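# Weigh steel nuts onto scale to match red marker

## Task

Move steel nuts one at a time from the tray onto the scale's dish and stop at whichever count puts the needle closest to the red marker. The dish may hold only those nuts, and once released each nut may rest only on the dish or on other nuts. At the finish the scale and the nuts must be motionless and must stay that way without the robot holding anything in place. Anything the robot is touching at the finish must not drop by more than about a fingernail's width once let go, or the task fails.

## Robot and tools

Robot: one six-joint arm with a two-finger parallel gripper. The joints, from base to hand, are waist, shoulder, elbow, forearm roll, wrist pitch and wrist roll. Their ranges are -6.283 to 6.283, -2.059 to 2.094, -3.927 to 0.192, -6.283 to 6.283, -1.693 to 3.142 and -6.283 to 6.283 rad. Load limits are 47.5, 47.5, 28.5, 28.5, 19 and 19 N m, and a carried object adds to them. The elbow cannot straighten completely.

Scene frame: the origin is on the table surface under the arm's base, +z is up, and +y is to the left when facing along +x. The base may be slightly tilted. The reported hand position can be off, more so at long reach. Gripper frame: the fingers point along its +z and close along its y. end_effector_position is the point between the pads of closed fingers, about 2 cm short of the tips. Closing pushes the tips about 10 mm further along +z.

execute_actions takes "actions", a list with zero or one entry, and an optional "pictures" boolean. An empty list sends nothing and returns the state with pictures. An action is {"rows": [...], "steps": n}, with 1 to 15 rows and n from 6 to 15 (default 15). Each step lasts 1/30 s, one row is used per step, and the last row repeats if rows run out. A wait is {"steps": n} with n up to 300, counted from the previous result, so your thinking time is part of it. A refused call does nothing.

Each row has 7 numbers, each from -1 to 1, in the order dx, dy, dz, rx, ry, rz, opening. The first six are an offset, not a pose. They are measured in the gripper's own axes from the gripper pose in the most recent result that showed it. If no result in the scene has shown it yet, and for a second or later call in the same reply, they are measured from wherever the hand is when the action begins. Every row counts from that same reference and does not add to the row before it. A value of 1.0 means 0.6 m or 180 degrees, and rx, ry, rz form a single rotation vector. Opening is absolute: +1 is fully open (0.084 m) and -1 is shut. All-zero offsets pull the hand back to the reference pose, so they cannot be used to wait.

Each step, the commanded pose is clipped to within 70 mm and 16 degrees of the measured pose. A damped IK solver then tracks it, giving position priority over orientation. When an action ends, the arm continues only to the last clipped pose, so a distant target may need several actions. Read the pose in each result and send the remainder. A result is taken 6 steps before its action ends, and those steps run while you compose the next reply. A "Hand target" line appears only when no steps are pending.

move: "target" is one 7-number row, interpreted exactly as above. "speed" is the path's top speed, from 0.002 to 0.5 m/s (default 0.25); rotation is capped at twice that value in rad/s. The path is a straight line lasting 0.5 to 10 s and is cut off at 10 s. It starts once the arm is at rest, or after 3 s at most. Turns take the shorter direction. The path ignores obstacles, the hand lags and can wander from it, and near full reach the hand can far exceed speed. The opening is sent at the start. The move ends when the path is done and hand and fingers are still, or 5 s after the path ends. Its "move:" line reports the outcome (done, off_target, moving, held, fault) and the distance to target. It also lists any limits that acted: paced means the sent pose was clipped, and held means a check blocked some steps, after which motion may be abrupt. It returns pictures but no per-step readings. Faster moves and targets set deeper past a contact press harder.

wait: "seconds" from 0 to 10; nothing new is commanded. zoom_image: "camera" (cam_head_left, cam_head_right or cam_wrist) and "region" [x0, y0, x1, y1] in pixels from the top-left, at most 504 by 504. It enlarges that camera's latest image. finished_scene: "scene" is the current scene number. It is final and reports success plus the next task. Answering without any tool call ends everything.

Results: the state line gives hand position (m), end_effector_quat_wxyz, and linear and angular velocities in the scene frame. It also gives joint positions and grip_measured, the finger opening on the command scale. Joint torques are total drive outputs with per-unit offsets and noise, nonzero even in free air. "pose unreachable" means the clearance check altered or blocked the command, and HELD marks the affected steps; the mount counts as arm. Cameras are all 672x504 and come with pinhole+radial calibration (K, distortion, T_world_to_cam from world to camera). The fixed cameras may be off by up to about 2.3 degrees and 9 mm. The wrist camera's pose is derived from joint readings.

Gripping: to hold something, command an opening well below grip_measured; the lower you go, the harder the squeeze, up to about 24 N per pad for parts up to about 6 cm wide. Fast closes can hit harder. Re-sending grip_measured still holds lightly.

Faults and hazards: if contact torque reaches a load limit, the arm halts, backs that joint off, holds 10 s and drops the rest of the call. Holding loads heats motors: MOTOR HOT appears from 65 °C, and at 80 °C the brakes lock until cooled (OVER-TEMPERATURE FAULT). Avoid drops, slips, slams, hard pushes and anything leaving the table. Loose items may be nudged occasionally. Lower nuts gently onto the dish, release them, back away, and wait for the needle to settle before judging the count.

Each tool is called after "Emit:" by a JSON object that holds its "name" and its "arguments".

## Session

Emit:
{"name": "execute_actions", "arguments": {"actions": []}}

Scene clock: 0.00 s of 7600.00 s.
end_effector_position=(+0.3244, -0.2063, +0.1416) grip_measured=+1.00 end_effector_quat_wxyz=(-0.548, +0.429, +0.657, -0.289) end_effector_velocity=(+0.000, +0.000, +0.001) end_effector_angular_velocity=(+0.000, -0.000, -0.001)
Joint positions: [-0.331  1.018 -1.938 -0.327  2.219 -2.338  0.084]
Joint velocities: [-0.    -0.001 -0.     0.001  0.001  0.    -0.   ]
Joint torques (N m, as the arm reports them, + toward a larger angle): no reading
Motor temperatures (°C, as the motors report them): [36 38 33 31 34 34]
Hand target: +0.324, -0.206, +0.142; -0.548, +0.429, +0.657, -0.289

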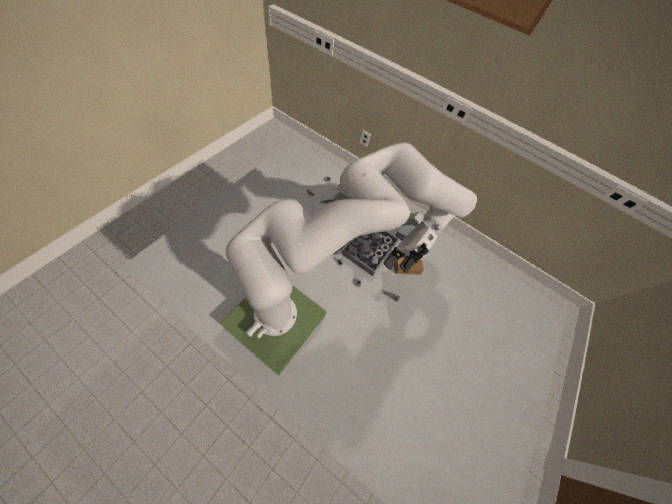

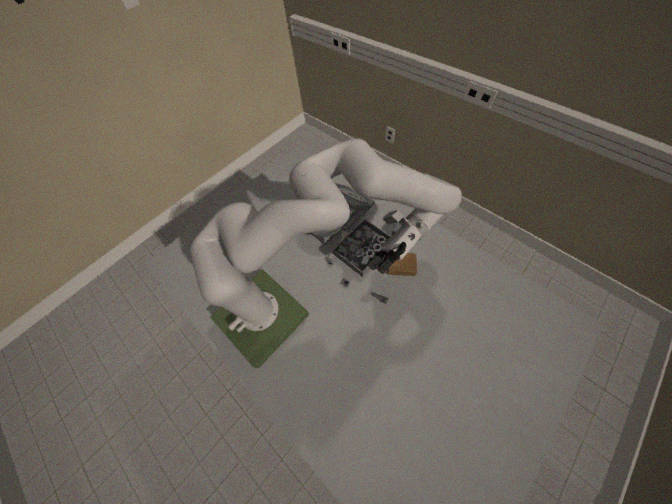

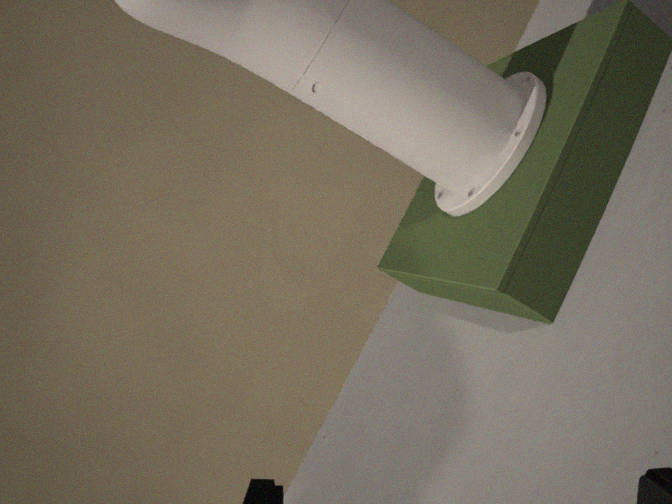

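Emit:
{"name": "zoom_image", "arguments": {"camera": "cam_head_right", "region": [280, 140, 480, 320]}}

Emit:
{"name": "zoom_image", "arguments": {"camera": "cam_head_left", "region": [280, 140, 480, 320]}}

Region (280, 140, 480, 320) of cam_head_right's 672x504 image, scaled by 2.520, with more detail than that image has; it fills the top 454 rows of this view, and the rest is white.

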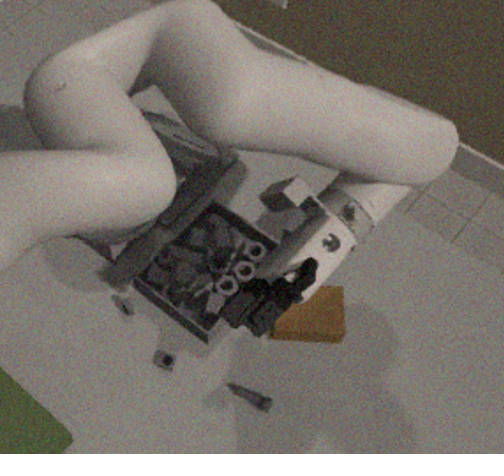

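Region (280, 140, 480, 320) of cam_head_left's 672x504 image, scaled by 2.520, with more detail than that image has; it fills the top 454 rows of this view, and the rest is white.

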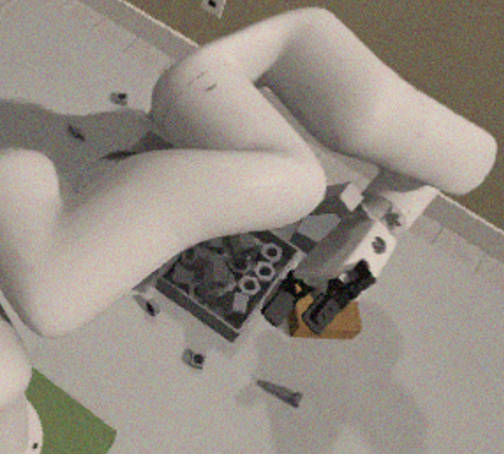

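Emit:
{"name": "move", "arguments": {"target": [0.4125, -0.185, -0.19, -0.4089, -0.1265, 0.1114, 1], "speed": 0.3}}

Scene clock: 4.57 s of 7600.00 s.
end_effector_position=(+0.3992, -0.0502, +0.3781) grip_measured=+1.00 end_effector_quat_wxyz=(+0.001, +0.707, +0.707, -0.002) end_effector_velocity=(+0.001, +0.001, +0.004) end_effector_angular_velocity=(-0.006, -0.017, -0.002)
Joint positions: [-0.089 -0.272 -1.151 -0.009  1.422 -1.686  0.084]
Joint velocities: [ 0.005 -0.01   0.002 -0.005 -0.009  0.009 -0.   ]
Joint torques (N m, as the arm reports them, + toward a larger angle): [  0.79 -15.1  -11.66   0.16  -2.02   0.1 ]
Motor temperatures (°C, as the motors report them): [36 39 34 31 34 34]
Hand target: +0.399, -0.050, +0.379; +0.002, +0.707, +0.707, -0.001
Off the commanded pose: 0.001 m, 0 deg.
Kept back: nothing.
move: done
camera_calibration (this result's frames):
cam_wrist: T_world_to_cam=[[0.999897, 0.012592, 0.00684749, -0.368662], [0.0125786, -0.999919, 0.00199751, 0.00956848], [0.00687209, -0.00191118, -0.999975, 0.50175], [0, 0, 0, 1]] pos_world=[0.365055, 0.0151688, 0.504243]

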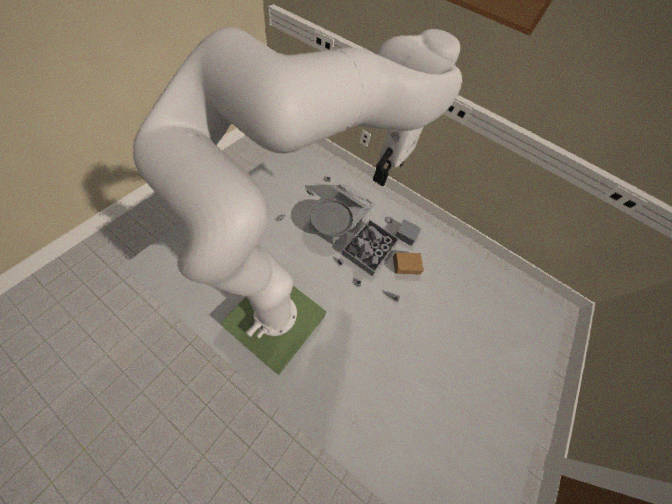

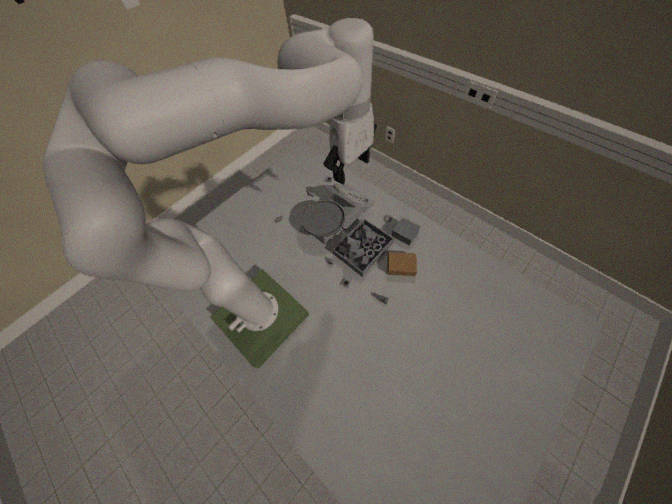

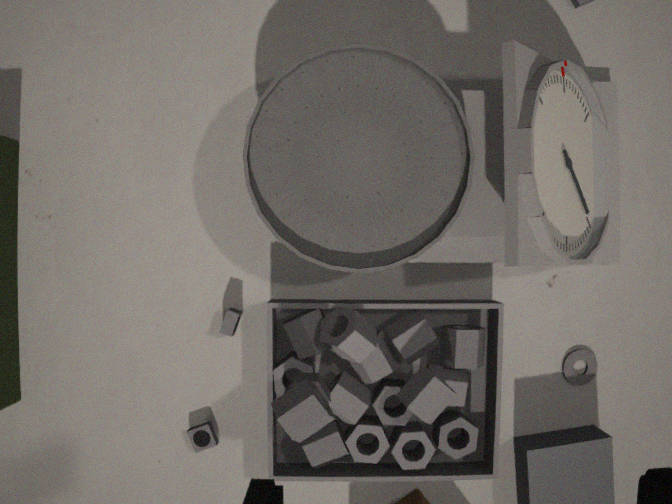

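Emit:
{"name": "zoom_image", "arguments": {"camera": "cam_wrist", "region": [460, 30, 672, 280]}}

Emit:
{"name": "zoom_image", "arguments": {"camera": "cam_wrist", "region": [255, 285, 515, 495]}}

Region (460, 30, 672, 280) of cam_wrist's 672x504 image, scaled by 2.016, with more detail than that image has; it fills the left 427 columns of this view, and the rest is white.

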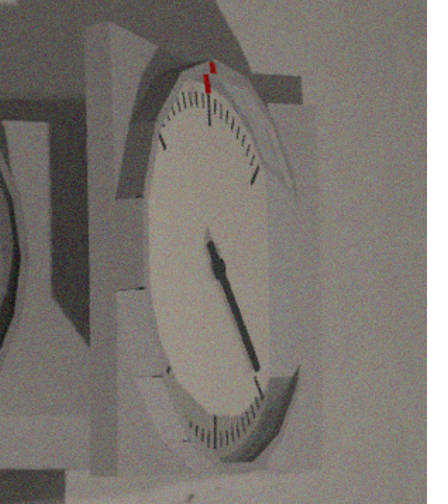

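Region (255, 285, 515, 495) of cam_wrist's 672x504 image, scaled by 1.938, with more detail than that image has; it fills the top 407 rows of this view, and the rest is white.

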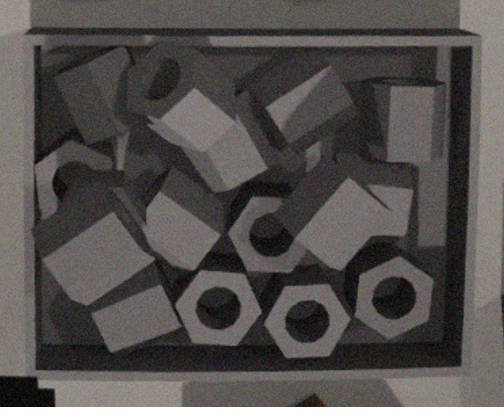

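Emit:
{"name": "move", "arguments": {"target": [-0.1667, 0.068, 0.363, 0, 0, 0, 1], "speed": 0.3}}

Scene clock: 7.53 s of 7600.00 s.
end_effector_position=(+0.4399, -0.1500, +0.1610) grip_measured=+1.00 end_effector_quat_wxyz=(+0.001, +0.706, +0.708, -0.001) end_effector_velocity=(-0.000, -0.000, -0.003) end_effector_angular_velocity=(+0.001, +0.004, +0.001)
Joint positions: [-0.298  0.112 -0.927 -0.01   0.812 -1.891  0.084]
Joint velocities: [-0.     0.007 -0.001 -0.    -0.002 -0.001  0.   ]
Joint torques (N m, as the arm reports them, + toward a larger angle): [  1.05 -21.34 -10.52   0.45  -1.81  -0.08]
Motor temperatures (°C, as the motors report them): [36 39 34 31 34 34]
Hand target: +0.440, -0.150, +0.161; +0.000, +0.706, +0.708, -0.001
Off the commanded pose: 0.001 m, 0 deg.
Kept back: nothing.
move: done
camera_calibration (this result's frames):
cam_wrist: T_world_to_cam=[[0.999875, 0.0138956, 0.00755927, -0.406468], [0.0138888, -0.999903, 0.000944902, -0.0907456], [0.00757167, -0.000839795, -0.999971, 0.28403], [0, 0, 0, 1]] pos_world=[0.405526, -0.0848502, 0.28718]

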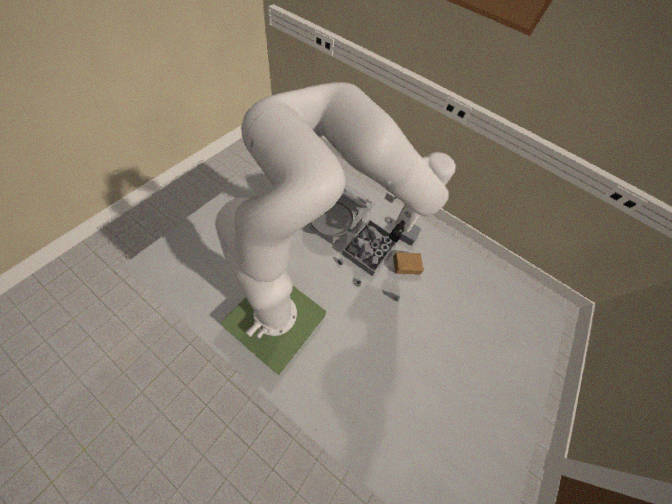

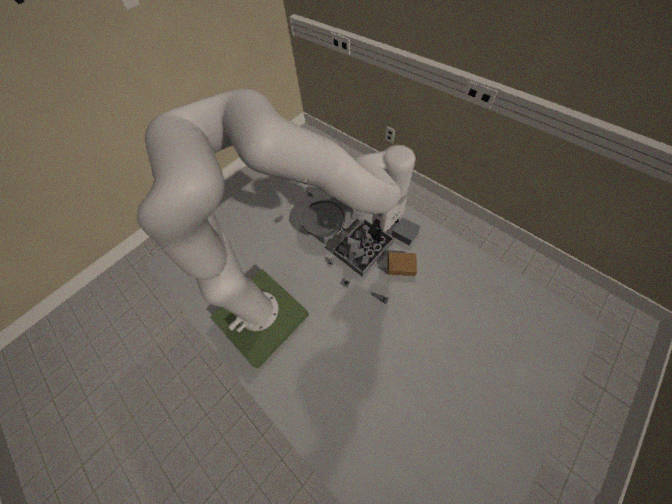

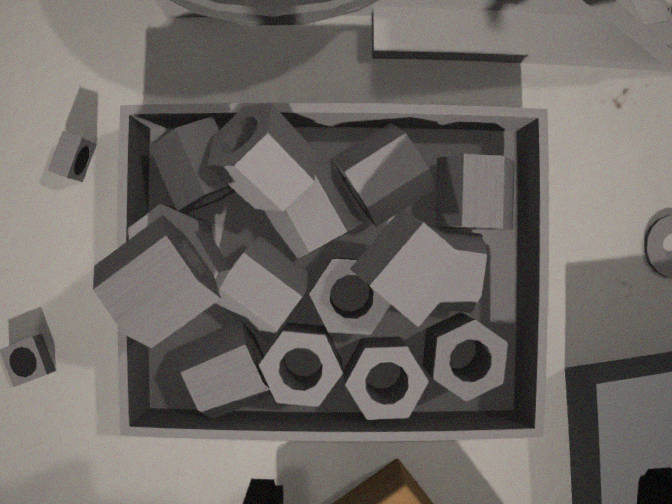

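Emit:
{"name": "zoom_image", "arguments": {"camera": "cam_wrist", "region": [80, 90, 340, 430]}}

Emit:
{"name": "zoom_image", "arguments": {"camera": "cam_head_right", "region": [290, 190, 430, 290]}}

Region (80, 90, 340, 430) of cam_wrist's 672x504 image, scaled by 1.482, with more detail than that image has; it fills the left 385 columns of this view, and the rest is white.

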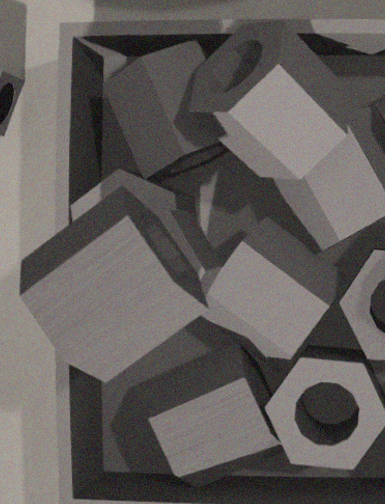

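Region (290, 190, 430, 290) of cam_head_right's 672x504 image, scaled by 3.600, with more detail than that image has; it fills the top 360 rows of this view, and the rest is white.

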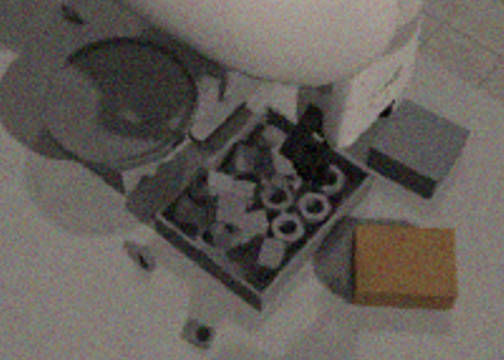

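Emit:
{"name": "move", "arguments": {"target": [0.0867, -0.16, 0.102, 0, 0, -0.2, 0.25], "speed": 0.3}}

Scene clock: 11.70 s of 7600.00 s.
end_effector_position=(+0.3443, -0.0980, +0.0999) grip_measured=+0.24 end_effector_quat_wxyz=(+0.000, +0.453, +0.891, -0.001) end_effector_velocity=(-0.002, +0.001, -0.001) end_effector_angular_velocity=(+0.002, -0.003, +0.012)
Joint positions: [-0.248 -0.065 -0.489 -0.014  0.55  -2.463  0.054]
Joint velocities: [ 0.    -0.004  0.01   0.006 -0.008 -0.017 -0.   ]
Joint torques (N m, as the arm reports them, + toward a larger angle): [  0.9  -15.57  -8.96   0.54  -1.77   0.18]
Motor temperatures (°C, as the motors report them): [36 39 34 31 34 34]
Hand target: +0.344, -0.098, +0.100; +0.000, +0.453, +0.892, -0.001
Off the commanded pose: 0.001 m, 0 deg.
Kept back: nothing.
move: done
camera_calibration (this result's frames):
cam_wrist: T_world_to_cam=[[0.801166, 0.598407, 0.00652437, -0.185367], [0.598417, -0.801185, 0.00054867, -0.219129], [0.00555555, 0.00346472, -0.999979, 0.224822], [0, 0, 0, 1]] pos_world=[0.278392, -0.0654167, 0.226147]

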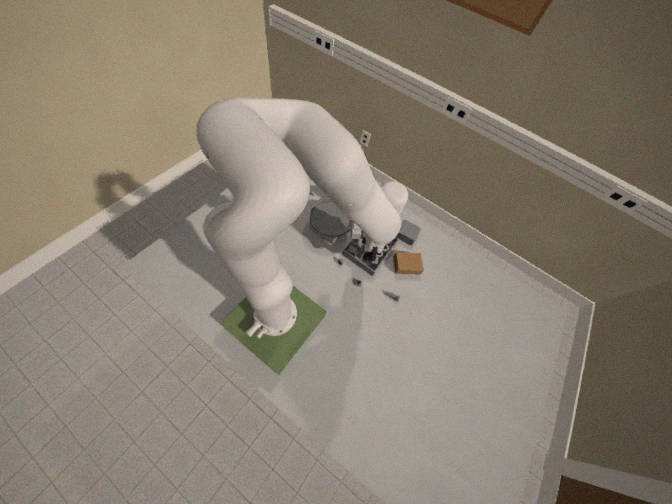

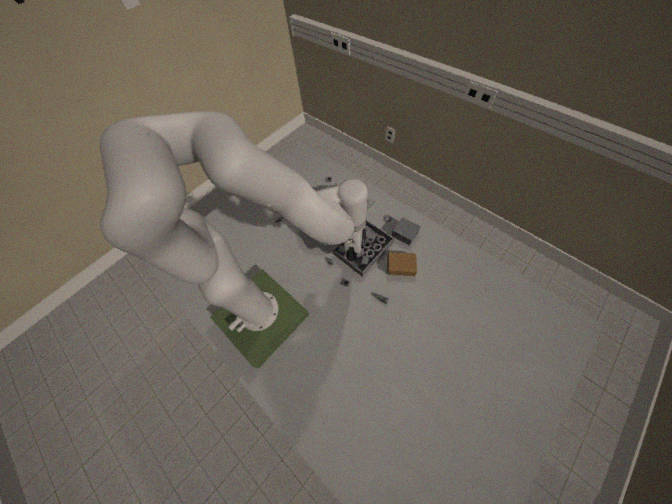

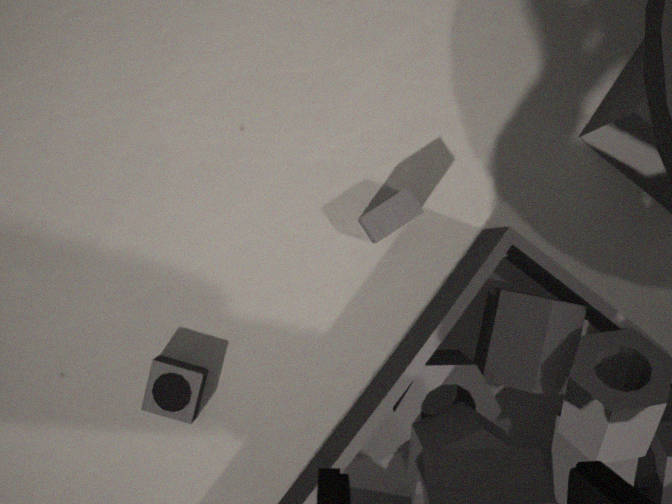

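Emit:
{"name": "zoom_image", "arguments": {"camera": "cam_wrist", "region": [300, 330, 672, 504]}}

Region (300, 330, 672, 504) of cam_wrist's 672x504 image, scaled by 1.355, with more detail than that image has; it fills the top 236 rows of this view, and the rest is white.

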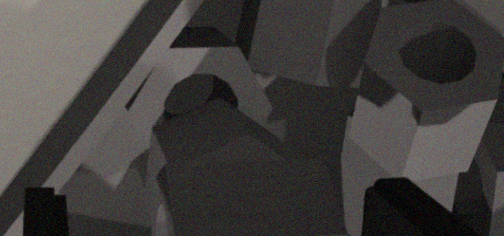

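Emit:
{"name": "zoom_image", "arguments": {"camera": "cam_head_right", "region": [320, 210, 410, 285]}}

Emit:
{"name": "zoom_image", "arguments": {"camera": "cam_wrist", "region": [380, 380, 600, 504]}}

Region (320, 210, 410, 285) of cam_head_right's 672x504 image, scaled by 5.600, with more detail than that image has.

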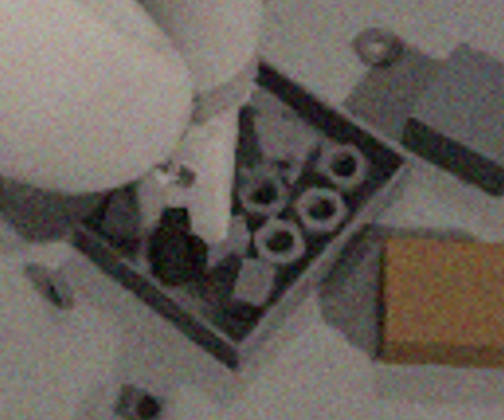

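Region (380, 380, 600, 504) of cam_wrist's 672x504 image, scaled by 2.291, with more detail than that image has; it fills the top 284 rows of this view, and the rest is white.

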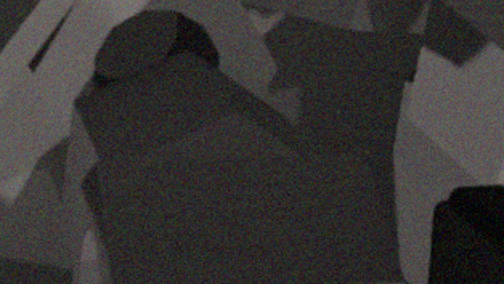

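Emit:
{"name": "move", "arguments": {"target": [-0.09, 0.04, -0.06, 0, 0, 0, 0.25], "speed": 0.3}}

Scene clock: 13.23 s of 7600.00 s.
end_effector_position=(+0.3949, -0.1275, +0.1356) grip_measured=+0.24 end_effector_quat_wxyz=(+0.000, +0.453, +0.891, -0.001) end_effector_velocity=(+0.005, -0.002, +0.003) end_effector_angular_velocity=(-0.002, -0.005, +0.002)
Joint positions: [-0.282  0.013 -0.716 -0.011  0.7   -2.5    0.054]
Joint velocities: [-0.001  0.004 -0.016 -0.001  0.007 -0.003  0.   ]
Joint torques (N m, as the arm reports them, + toward a larger angle): [  1.14 -18.3  -10.05   0.39  -1.8    0.08]
Motor temperatures (°C, as the motors report them): [36 39 34 31 34 34]
Hand target: +0.395, -0.128, +0.136; +0.000, +0.453, +0.891, -0.001
Off the commanded pose: 0.001 m, 0 deg.
Kept back: nothing.
move: done
camera_calibration (this result's frames):
cam_wrist: T_world_to_cam=[[0.801246, 0.598304, 0.00605684, -0.208467], [0.598314, -0.801261, 0.000185953, -0.2729], [0.00496437, 0.0034749, -0.999982, 0.260605], [0, 0, 0, 1]] pos_world=[0.32902, -0.0948429, 0.261914]

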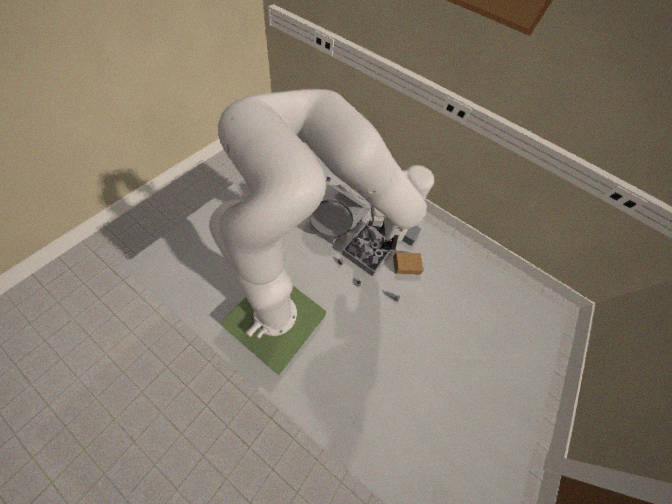

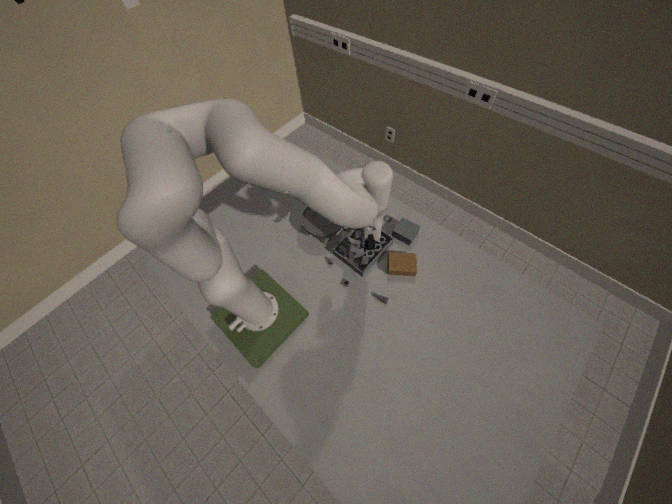

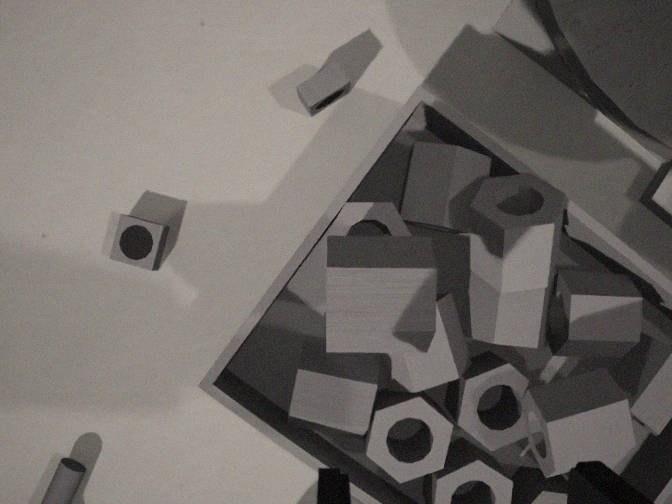

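Emit:
{"name": "move", "arguments": {"target": [0.0883, -0.0288, 0.03, 0, 0, 0, 0.25], "speed": 0.3}}

Emit:
{"name": "move", "arguments": {"target": [0, 0, 0.063, 0, 0, 0, 0.25], "speed": 0.1}}

Scene clock: 15.40 s of 7600.00 s.
end_effector_position=(+0.3502, -0.0949, +0.1177) grip_measured=+0.24 end_effector_quat_wxyz=(+0.000, +0.453, +0.891, -0.001) end_effector_velocity=(-0.003, +0.001, -0.001) end_effector_angular_velocity=(-0.003, +0.002, +0.004)
Joint positions: [-0.234 -0.103 -0.516 -0.013  0.616 -2.451  0.054]
Joint velocities: [ 0.002 -0.007  0.011 -0.006 -0.003  0.003  0.   ]
Joint torques (N m, as the arm reports them, + toward a larger angle): [  0.54 -15.37  -9.45   0.11  -1.96  -0.17]
Motor temperatures (°C, as the motors report them): [36 39 34 31 34 34]
Hand target: +0.350, -0.095, +0.118; +0.000, +0.453, +0.891, -0.001
Off the commanded pose: 0.001 m, 0 deg.
Kept back: nothing.
move: done
camera_calibration (this result's frames):
cam_wrist: T_world_to_cam=[[0.801217, 0.59834, 0.00632295, -0.19206], [0.59835, -0.801235, 0.000462802, -0.220152], [0.00534308, 0.00341253, -0.99998, 0.242663], [0, 0, 0, 1]] pos_world=[0.284313, -0.0623042, 0.243974]

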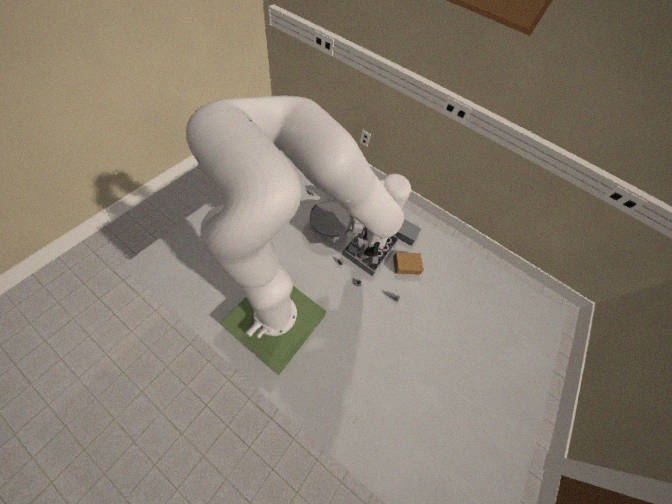

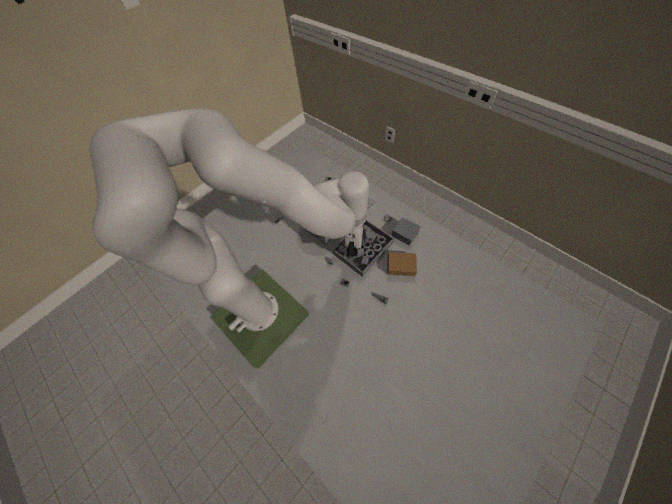

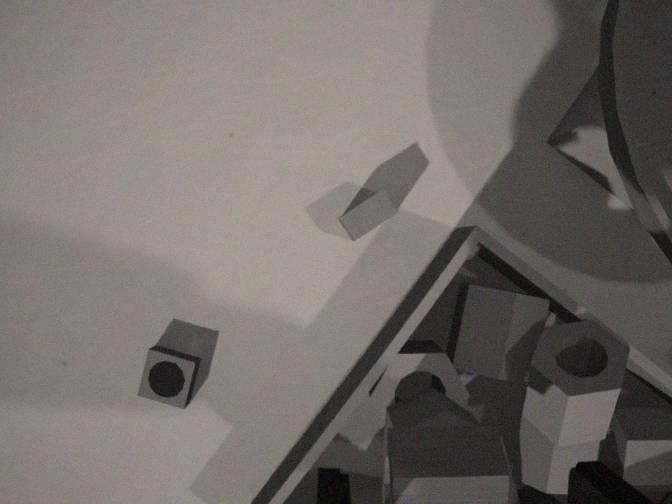

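Scene clock: 16.27 s of 7600.00 s.
end_effector_position=(+0.3504, -0.0949, +0.0803) grip_measured=+0.24 end_effector_quat_wxyz=(+0.001, +0.453, +0.891, -0.001) end_effector_velocity=(+0.000, -0.000, -0.002) end_effector_angular_velocity=(-0.000, +0.000, +0.001)
Joint positions: [-0.236  0.014 -0.5   -0.015  0.482 -2.449  0.054]
Joint velocities: [-0.     0.008 -0.001 -0.001 -0.008  0.    -0.   ]
Joint torques (N m, as the arm reports them, + toward a larger angle): [  0.79 -16.83  -8.46   0.61  -1.89  -0.05]
Motor temperatures (°C, as the motors report them): [36 39 34 31 34 34]
Hand target: +0.350, -0.095, +0.080; +0.000, +0.453, +0.891, -0.001
Off the commanded pose: 0.000 m, 0 deg.
Kept back: nothing.
move: done
camera_calibration (this result's frames):
cam_wrist: T_world_to_cam=[[0.801121, 0.598463, 0.00684243, -0.191951], [0.598473, -0.801143, 0.000713096, -0.220312], [0.00590852, 0.00352373, -0.999976, 0.205092], [0, 0, 0, 1]] pos_world=[0.284415, -0.0623479, 0.206558]

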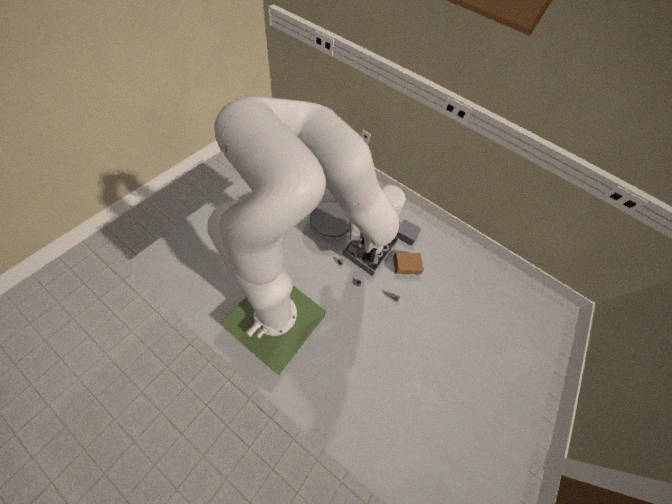

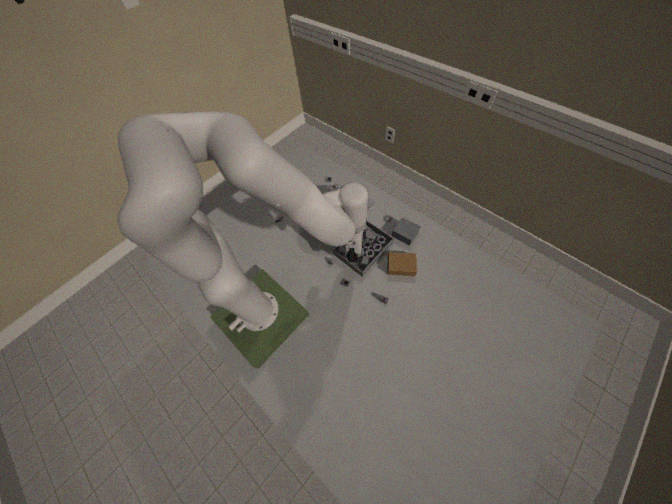

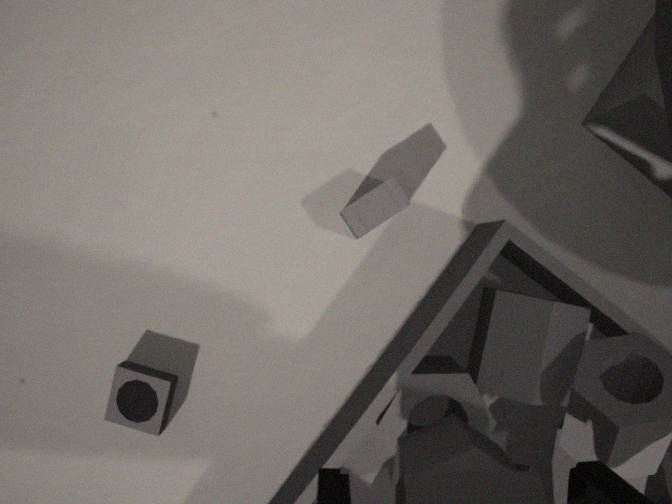

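Emit:
{"name": "execute_actions", "arguments": {"actions": [{"rows": [[0,0,0,0,0,0,-0.6]], "steps": 15}]}}

Scene clock: 16.70 s of 7600.00 s.
end_effector_position=(+0.3505, -0.0950, +0.0804) grip_measured=-0.33 end_effector_quat_wxyz=(+0.001, +0.453, +0.891, -0.001) end_effector_velocity=(-0.001, -0.001, -0.000) end_effector_angular_velocity=(+0.001, +0.003, -0.003)
Joint positions: [-0.236  0.014 -0.5   -0.015  0.482 -2.449  0.03 ]
Joint velocities: [-0.002 -0.     0.001  0.     0.002  0.001 -0.   ]
Joint torques (N m, as the arm reports them, + toward a larger angle): [  0.59 -16.61  -8.34   0.29  -1.69  -0.15]
Motor temperatures (°C, as the motors report them): [36 39 34 31 34 34]
Steps of this call (steps 1 to 4: nothing new was sent; steps 5 to 13: the first 9 steps of this action). Readings (end_effector_position):
5: (+0.3503, -0.0949, +0.0801)
6: (+0.3503, -0.0949, +0.0801)
8: (+0.3504, -0.0949, +0.0803)
12: (+0.3506, -0.0950, +0.0804)
13: the state above

Emit:
{"name": "move", "arguments": {"target": [0.1065, 0.1795, -0.183, 0, 0, 0.2, -0.6], "speed": 0.25}}

Scene clock: 19.30 s of 7600.00 s.
end_effector_position=(+0.4000, +0.0194, +0.1896) grip_measured=-0.33 end_effector_quat_wxyz=(+0.002, +0.706, +0.708, -0.001) end_effector_velocity=(+0.002, +0.001, +0.002) end_effector_angular_velocity=(-0.003, -0.001, -0.007)
Joint positions: [ 0.081 -0.141 -0.724 -0.013  0.863 -1.51   0.03 ]
Joint velocities: [ 0.005  0.002 -0.01  -0.004  0.007  0.015 -0.   ]
Joint torques (N m, as the arm reports them, + toward a larger angle): [  0.91 -17.74 -11.59   0.35  -2.17  -0.12]
Motor temperatures (°C, as the motors report them): [36 39 35 31 34 34]
Hand target: +0.400, +0.020, +0.190; +0.002, +0.707, +0.708, -0.001
Off your previous action's commanded pose: 0.000 m, 0 deg at its last step (step 6 of this call).
Off the commanded pose: 0.001 m, 0 deg.
Kept back: nothing.
move: done
camera_calibration (this result's frames):
cam_wrist: T_world_to_cam=[[0.999875, 0.0133915, 0.00843992, -0.369324], [0.0133695, -0.999907, 0.00265475, 0.0790829], [0.00847468, -0.00254158, -0.999961, 0.312748], [0, 0, 0, 1]] pos_world=[0.36557, 0.0848162, 0.315643]

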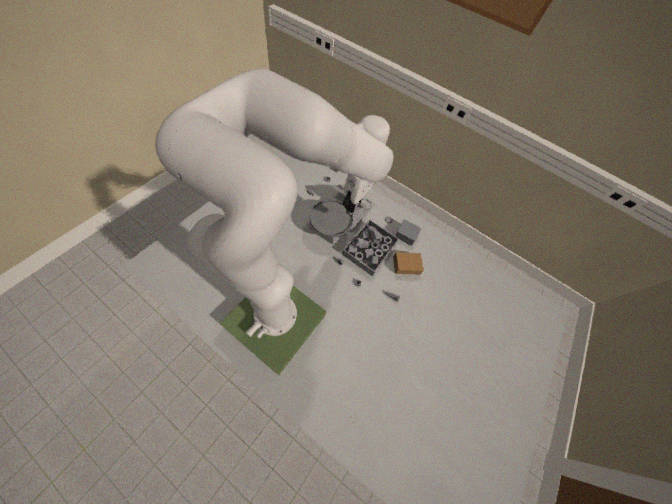

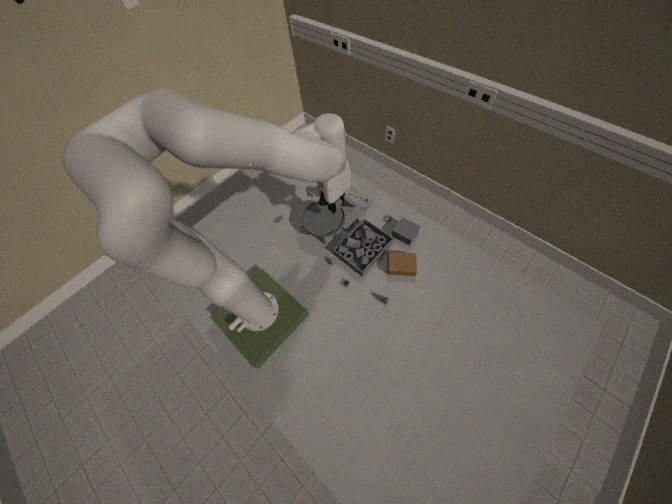

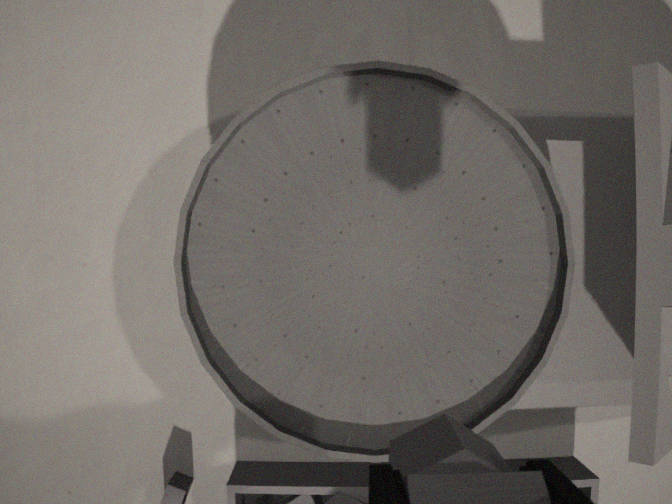

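Emit:
{"name": "zoom_image", "arguments": {"camera": "cam_wrist", "region": [340, 390, 620, 504]}}

Emit:
{"name": "zoom_image", "arguments": {"camera": "cam_head_left", "region": [300, 160, 420, 280]}}

Emit:
{"name": "zoom_image", "arguments": {"camera": "cam_head_right", "region": [290, 160, 410, 280]}}

Region (340, 390, 620, 504) of cam_wrist's 672x504 image, scaled by 1.800, with more detail than that image has; it fills the top 205 rows of this view, and the rest is white.

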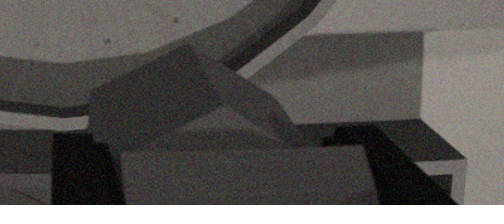

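Region (300, 160, 420, 280) of cam_head_left's 672x504 image, scaled by 4.200, with more detail than that image has.

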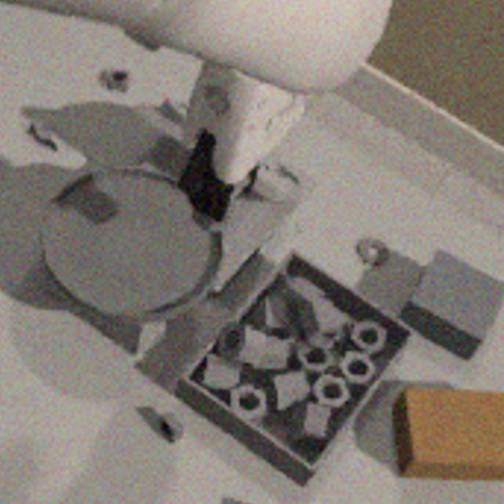

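Region (290, 160, 410, 280) of cam_head_right's 672x504 image, scaled by 4.200, with more detail than that image has.

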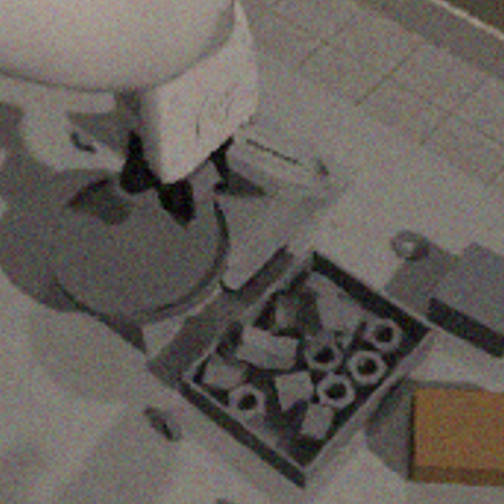

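Emit:
{"name": "move", "arguments": {"target": [0.181, -0.025, 0.108, 0, 0, 0, -0.7], "speed": 0.2}}

Emit:
{"name": "execute_actions", "arguments": {"actions": [{"rows": [[0,0,0.002,0,0,0,-0.7],[0,0,0.004,0,0,0,-0.7],[0,0,0.006,0,0,0,-0.7],[0,0,0.008,0,0,0,-0.7],[0,0,0.010,0,0,0,-0.7],[0,0,0.012,0,0,0,-0.7],[0,0,0.014,0,0,0,-0.7],[0,0,0.016,0,0,0,-0.7],[0,0,0.018,0,0,0,-0.7],[0,0,0.020,0,0,0,-0.7],[0,0,0.022,0,0,0,-0.7],[0,0,0.024,0,0,0,-0.7],[0,0,0.025,0,0,0,-0.7]], "steps": 15}]}}

Emit:
{"name": "execute_actions", "arguments": {"actions": []}}

Scene clock: 21.97 s of 7600.00 s.
end_effector_position=(+0.3855, +0.1275, +0.1249) grip_measured=-0.33 end_effector_quat_wxyz=(+0.002, +0.706, +0.708, -0.001) end_effector_velocity=(-0.001, +0.002, -0.003) end_effector_angular_velocity=(-0.003, +0.004, +0.000)
Joint positions: [ 0.351  0.018 -0.679 -0.017  0.662 -1.235  0.03 ]
Joint velocities: [ 0.005  0.008 -0.001 -0.002 -0.003  0.006 -0.   ]
Joint torques (N m, as the arm reports them, + toward a larger angle): [  0.75 -19.36 -10.59   0.5   -2.32  -0.07]
Motor temperatures (°C, as the motors report them): [36 39 35 31 34 34]
Hand target: +0.385, +0.128, +0.125; +0.002, +0.706, +0.708, -0.001
Off the commanded pose: 0.001 m, 0 deg.
Kept back: nothing.
move: done
camera_calibration (this result's frames):
cam_wrist: T_world_to_cam=[[0.999866, 0.0133702, 0.0093949, -0.355794], [0.0133431, -0.999907, 0.00294703, 0.187448], [0.00943342, -0.00282128, -0.999952, 0.248087], [0, 0, 0, 1]] pos_world=[0.350905, 0.192888, 0.250865]

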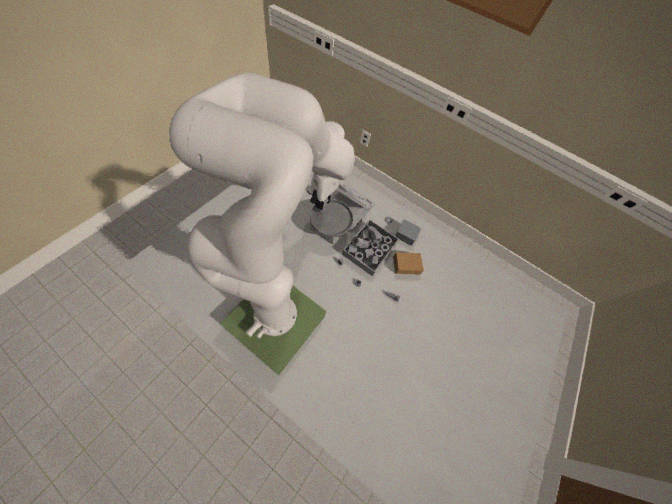

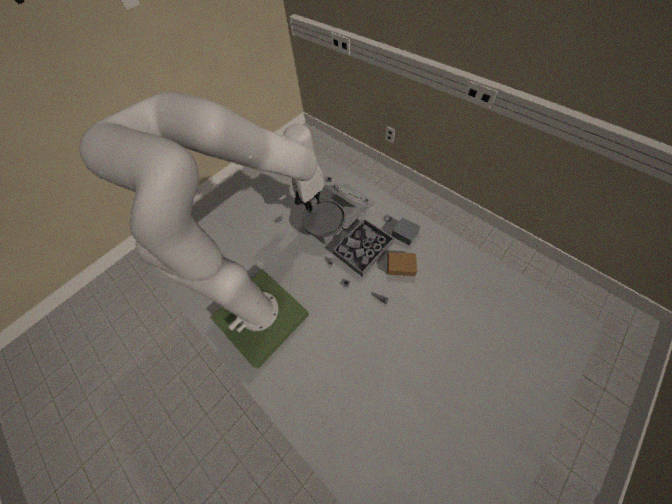

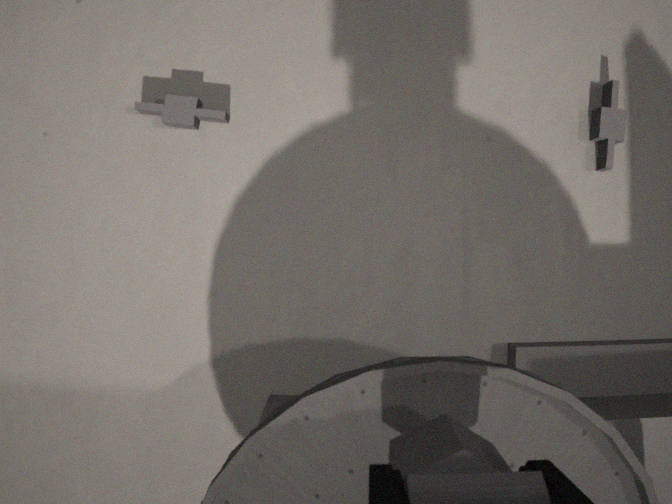

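Scene clock: 22.27 s of 7600.00 s.
end_effector_position=(+0.3853, +0.1274, +0.1184) grip_measured=-0.33 end_effector_quat_wxyz=(+0.002, +0.706, +0.708, -0.001) end_effector_velocity=(-0.002, -0.000, -0.035) end_effector_angular_velocity=(-0.001, +0.003, +0.001)
Joint positions: [ 0.351  0.034 -0.675 -0.017  0.642 -1.235  0.03 ]
Joint velocities: [-0.001  0.085  0.023 -0.002 -0.105  0.001 -0.   ]
Joint torques (N m, as the arm reports them, + toward a larger angle): [  0.95 -19.67 -10.21   0.2   -1.92   0.06]
Motor temperatures (°C, as the motors report them): [36 39 35 31 34 34]
Steps of this call (steps 1 to 9: the first 9 steps of this action). Readings (end_effector_position):
1: (+0.3854, +0.1275, +0.1248)
2: (+0.3855, +0.1275, +0.1246)
4: (+0.3857, +0.1275, +0.1237)
8: (+0.3854, +0.1274, +0.1196)
9: the state above

Scene clock: 22.47 s of 7600.00 s.
end_effector_position=(+0.3852, +0.1274, +0.1118) grip_measured=-0.33 end_effector_quat_wxyz=(+0.002, +0.706, +0.708, -0.001) end_effector_velocity=(-0.002, -0.001, -0.025) end_effector_angular_velocity=(-0.003, +0.007, -0.000)
Joint positions: [ 0.35   0.051 -0.671 -0.017  0.621 -1.235  0.03 ]
Joint velocities: [-0.001  0.062  0.014 -0.003 -0.069  0.002 -0.   ]
Joint torques (N m, as the arm reports them, + toward a larger angle): [  0.89 -20.83 -10.48   0.45  -2.1    0.  ]
Motor temperatures (°C, as the motors report them): [36 39 35 31 34 34]
Hand target: +0.385, +0.127, +0.110; +0.002, +0.706, +0.708, -0.001
Off the commanded pose: 0.002 m, 0 deg.
Kept back: nothing.
Steps of this call (steps 1 to 6: the last 6 steps of your previous action). Readings (end_effector_position):
1: (+0.3853, +0.1274, +0.1173)
2: (+0.3853, +0.1274, +0.1161)
4: (+0.3853, +0.1274, +0.1138)
6: the state above
camera_calibration (this result's frames):
cam_wrist: T_world_to_cam=[[0.999872, 0.0133991, 0.00870418, -0.355347], [0.0133727, -0.999906, 0.00308812, 0.187349], [0.00874474, -0.00297133, -0.999957, 0.235262], [0, 0, 0, 1]] pos_world=[0.350739, 0.192791, 0.237766]

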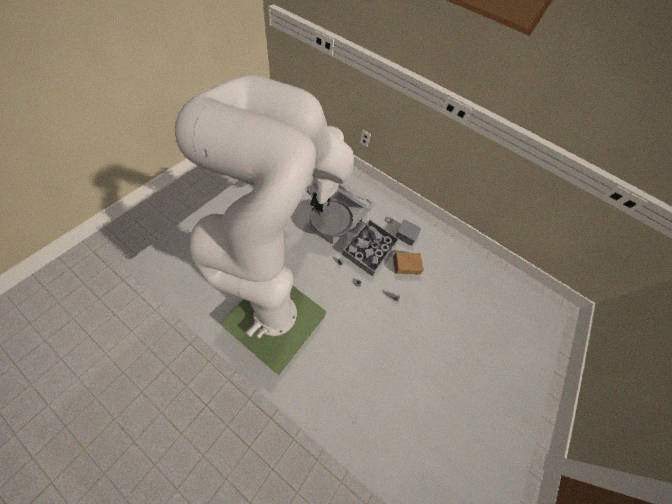

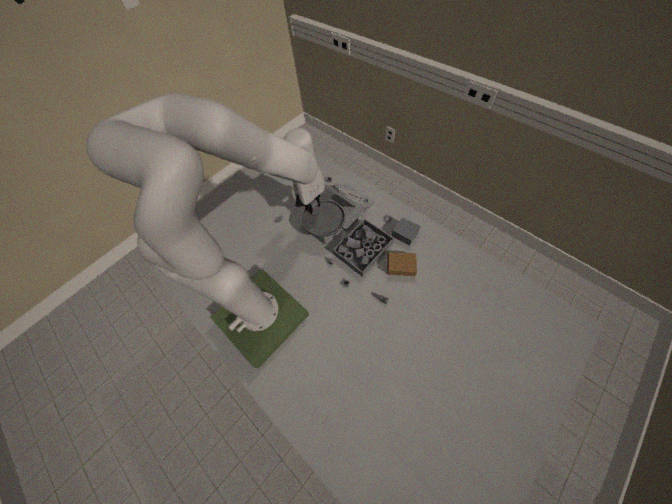

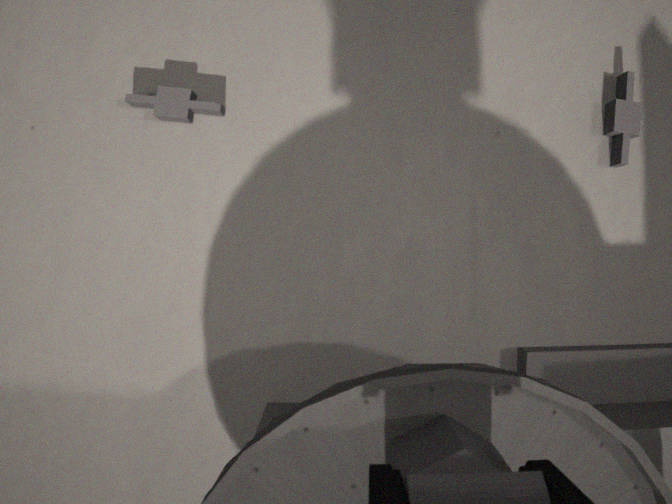

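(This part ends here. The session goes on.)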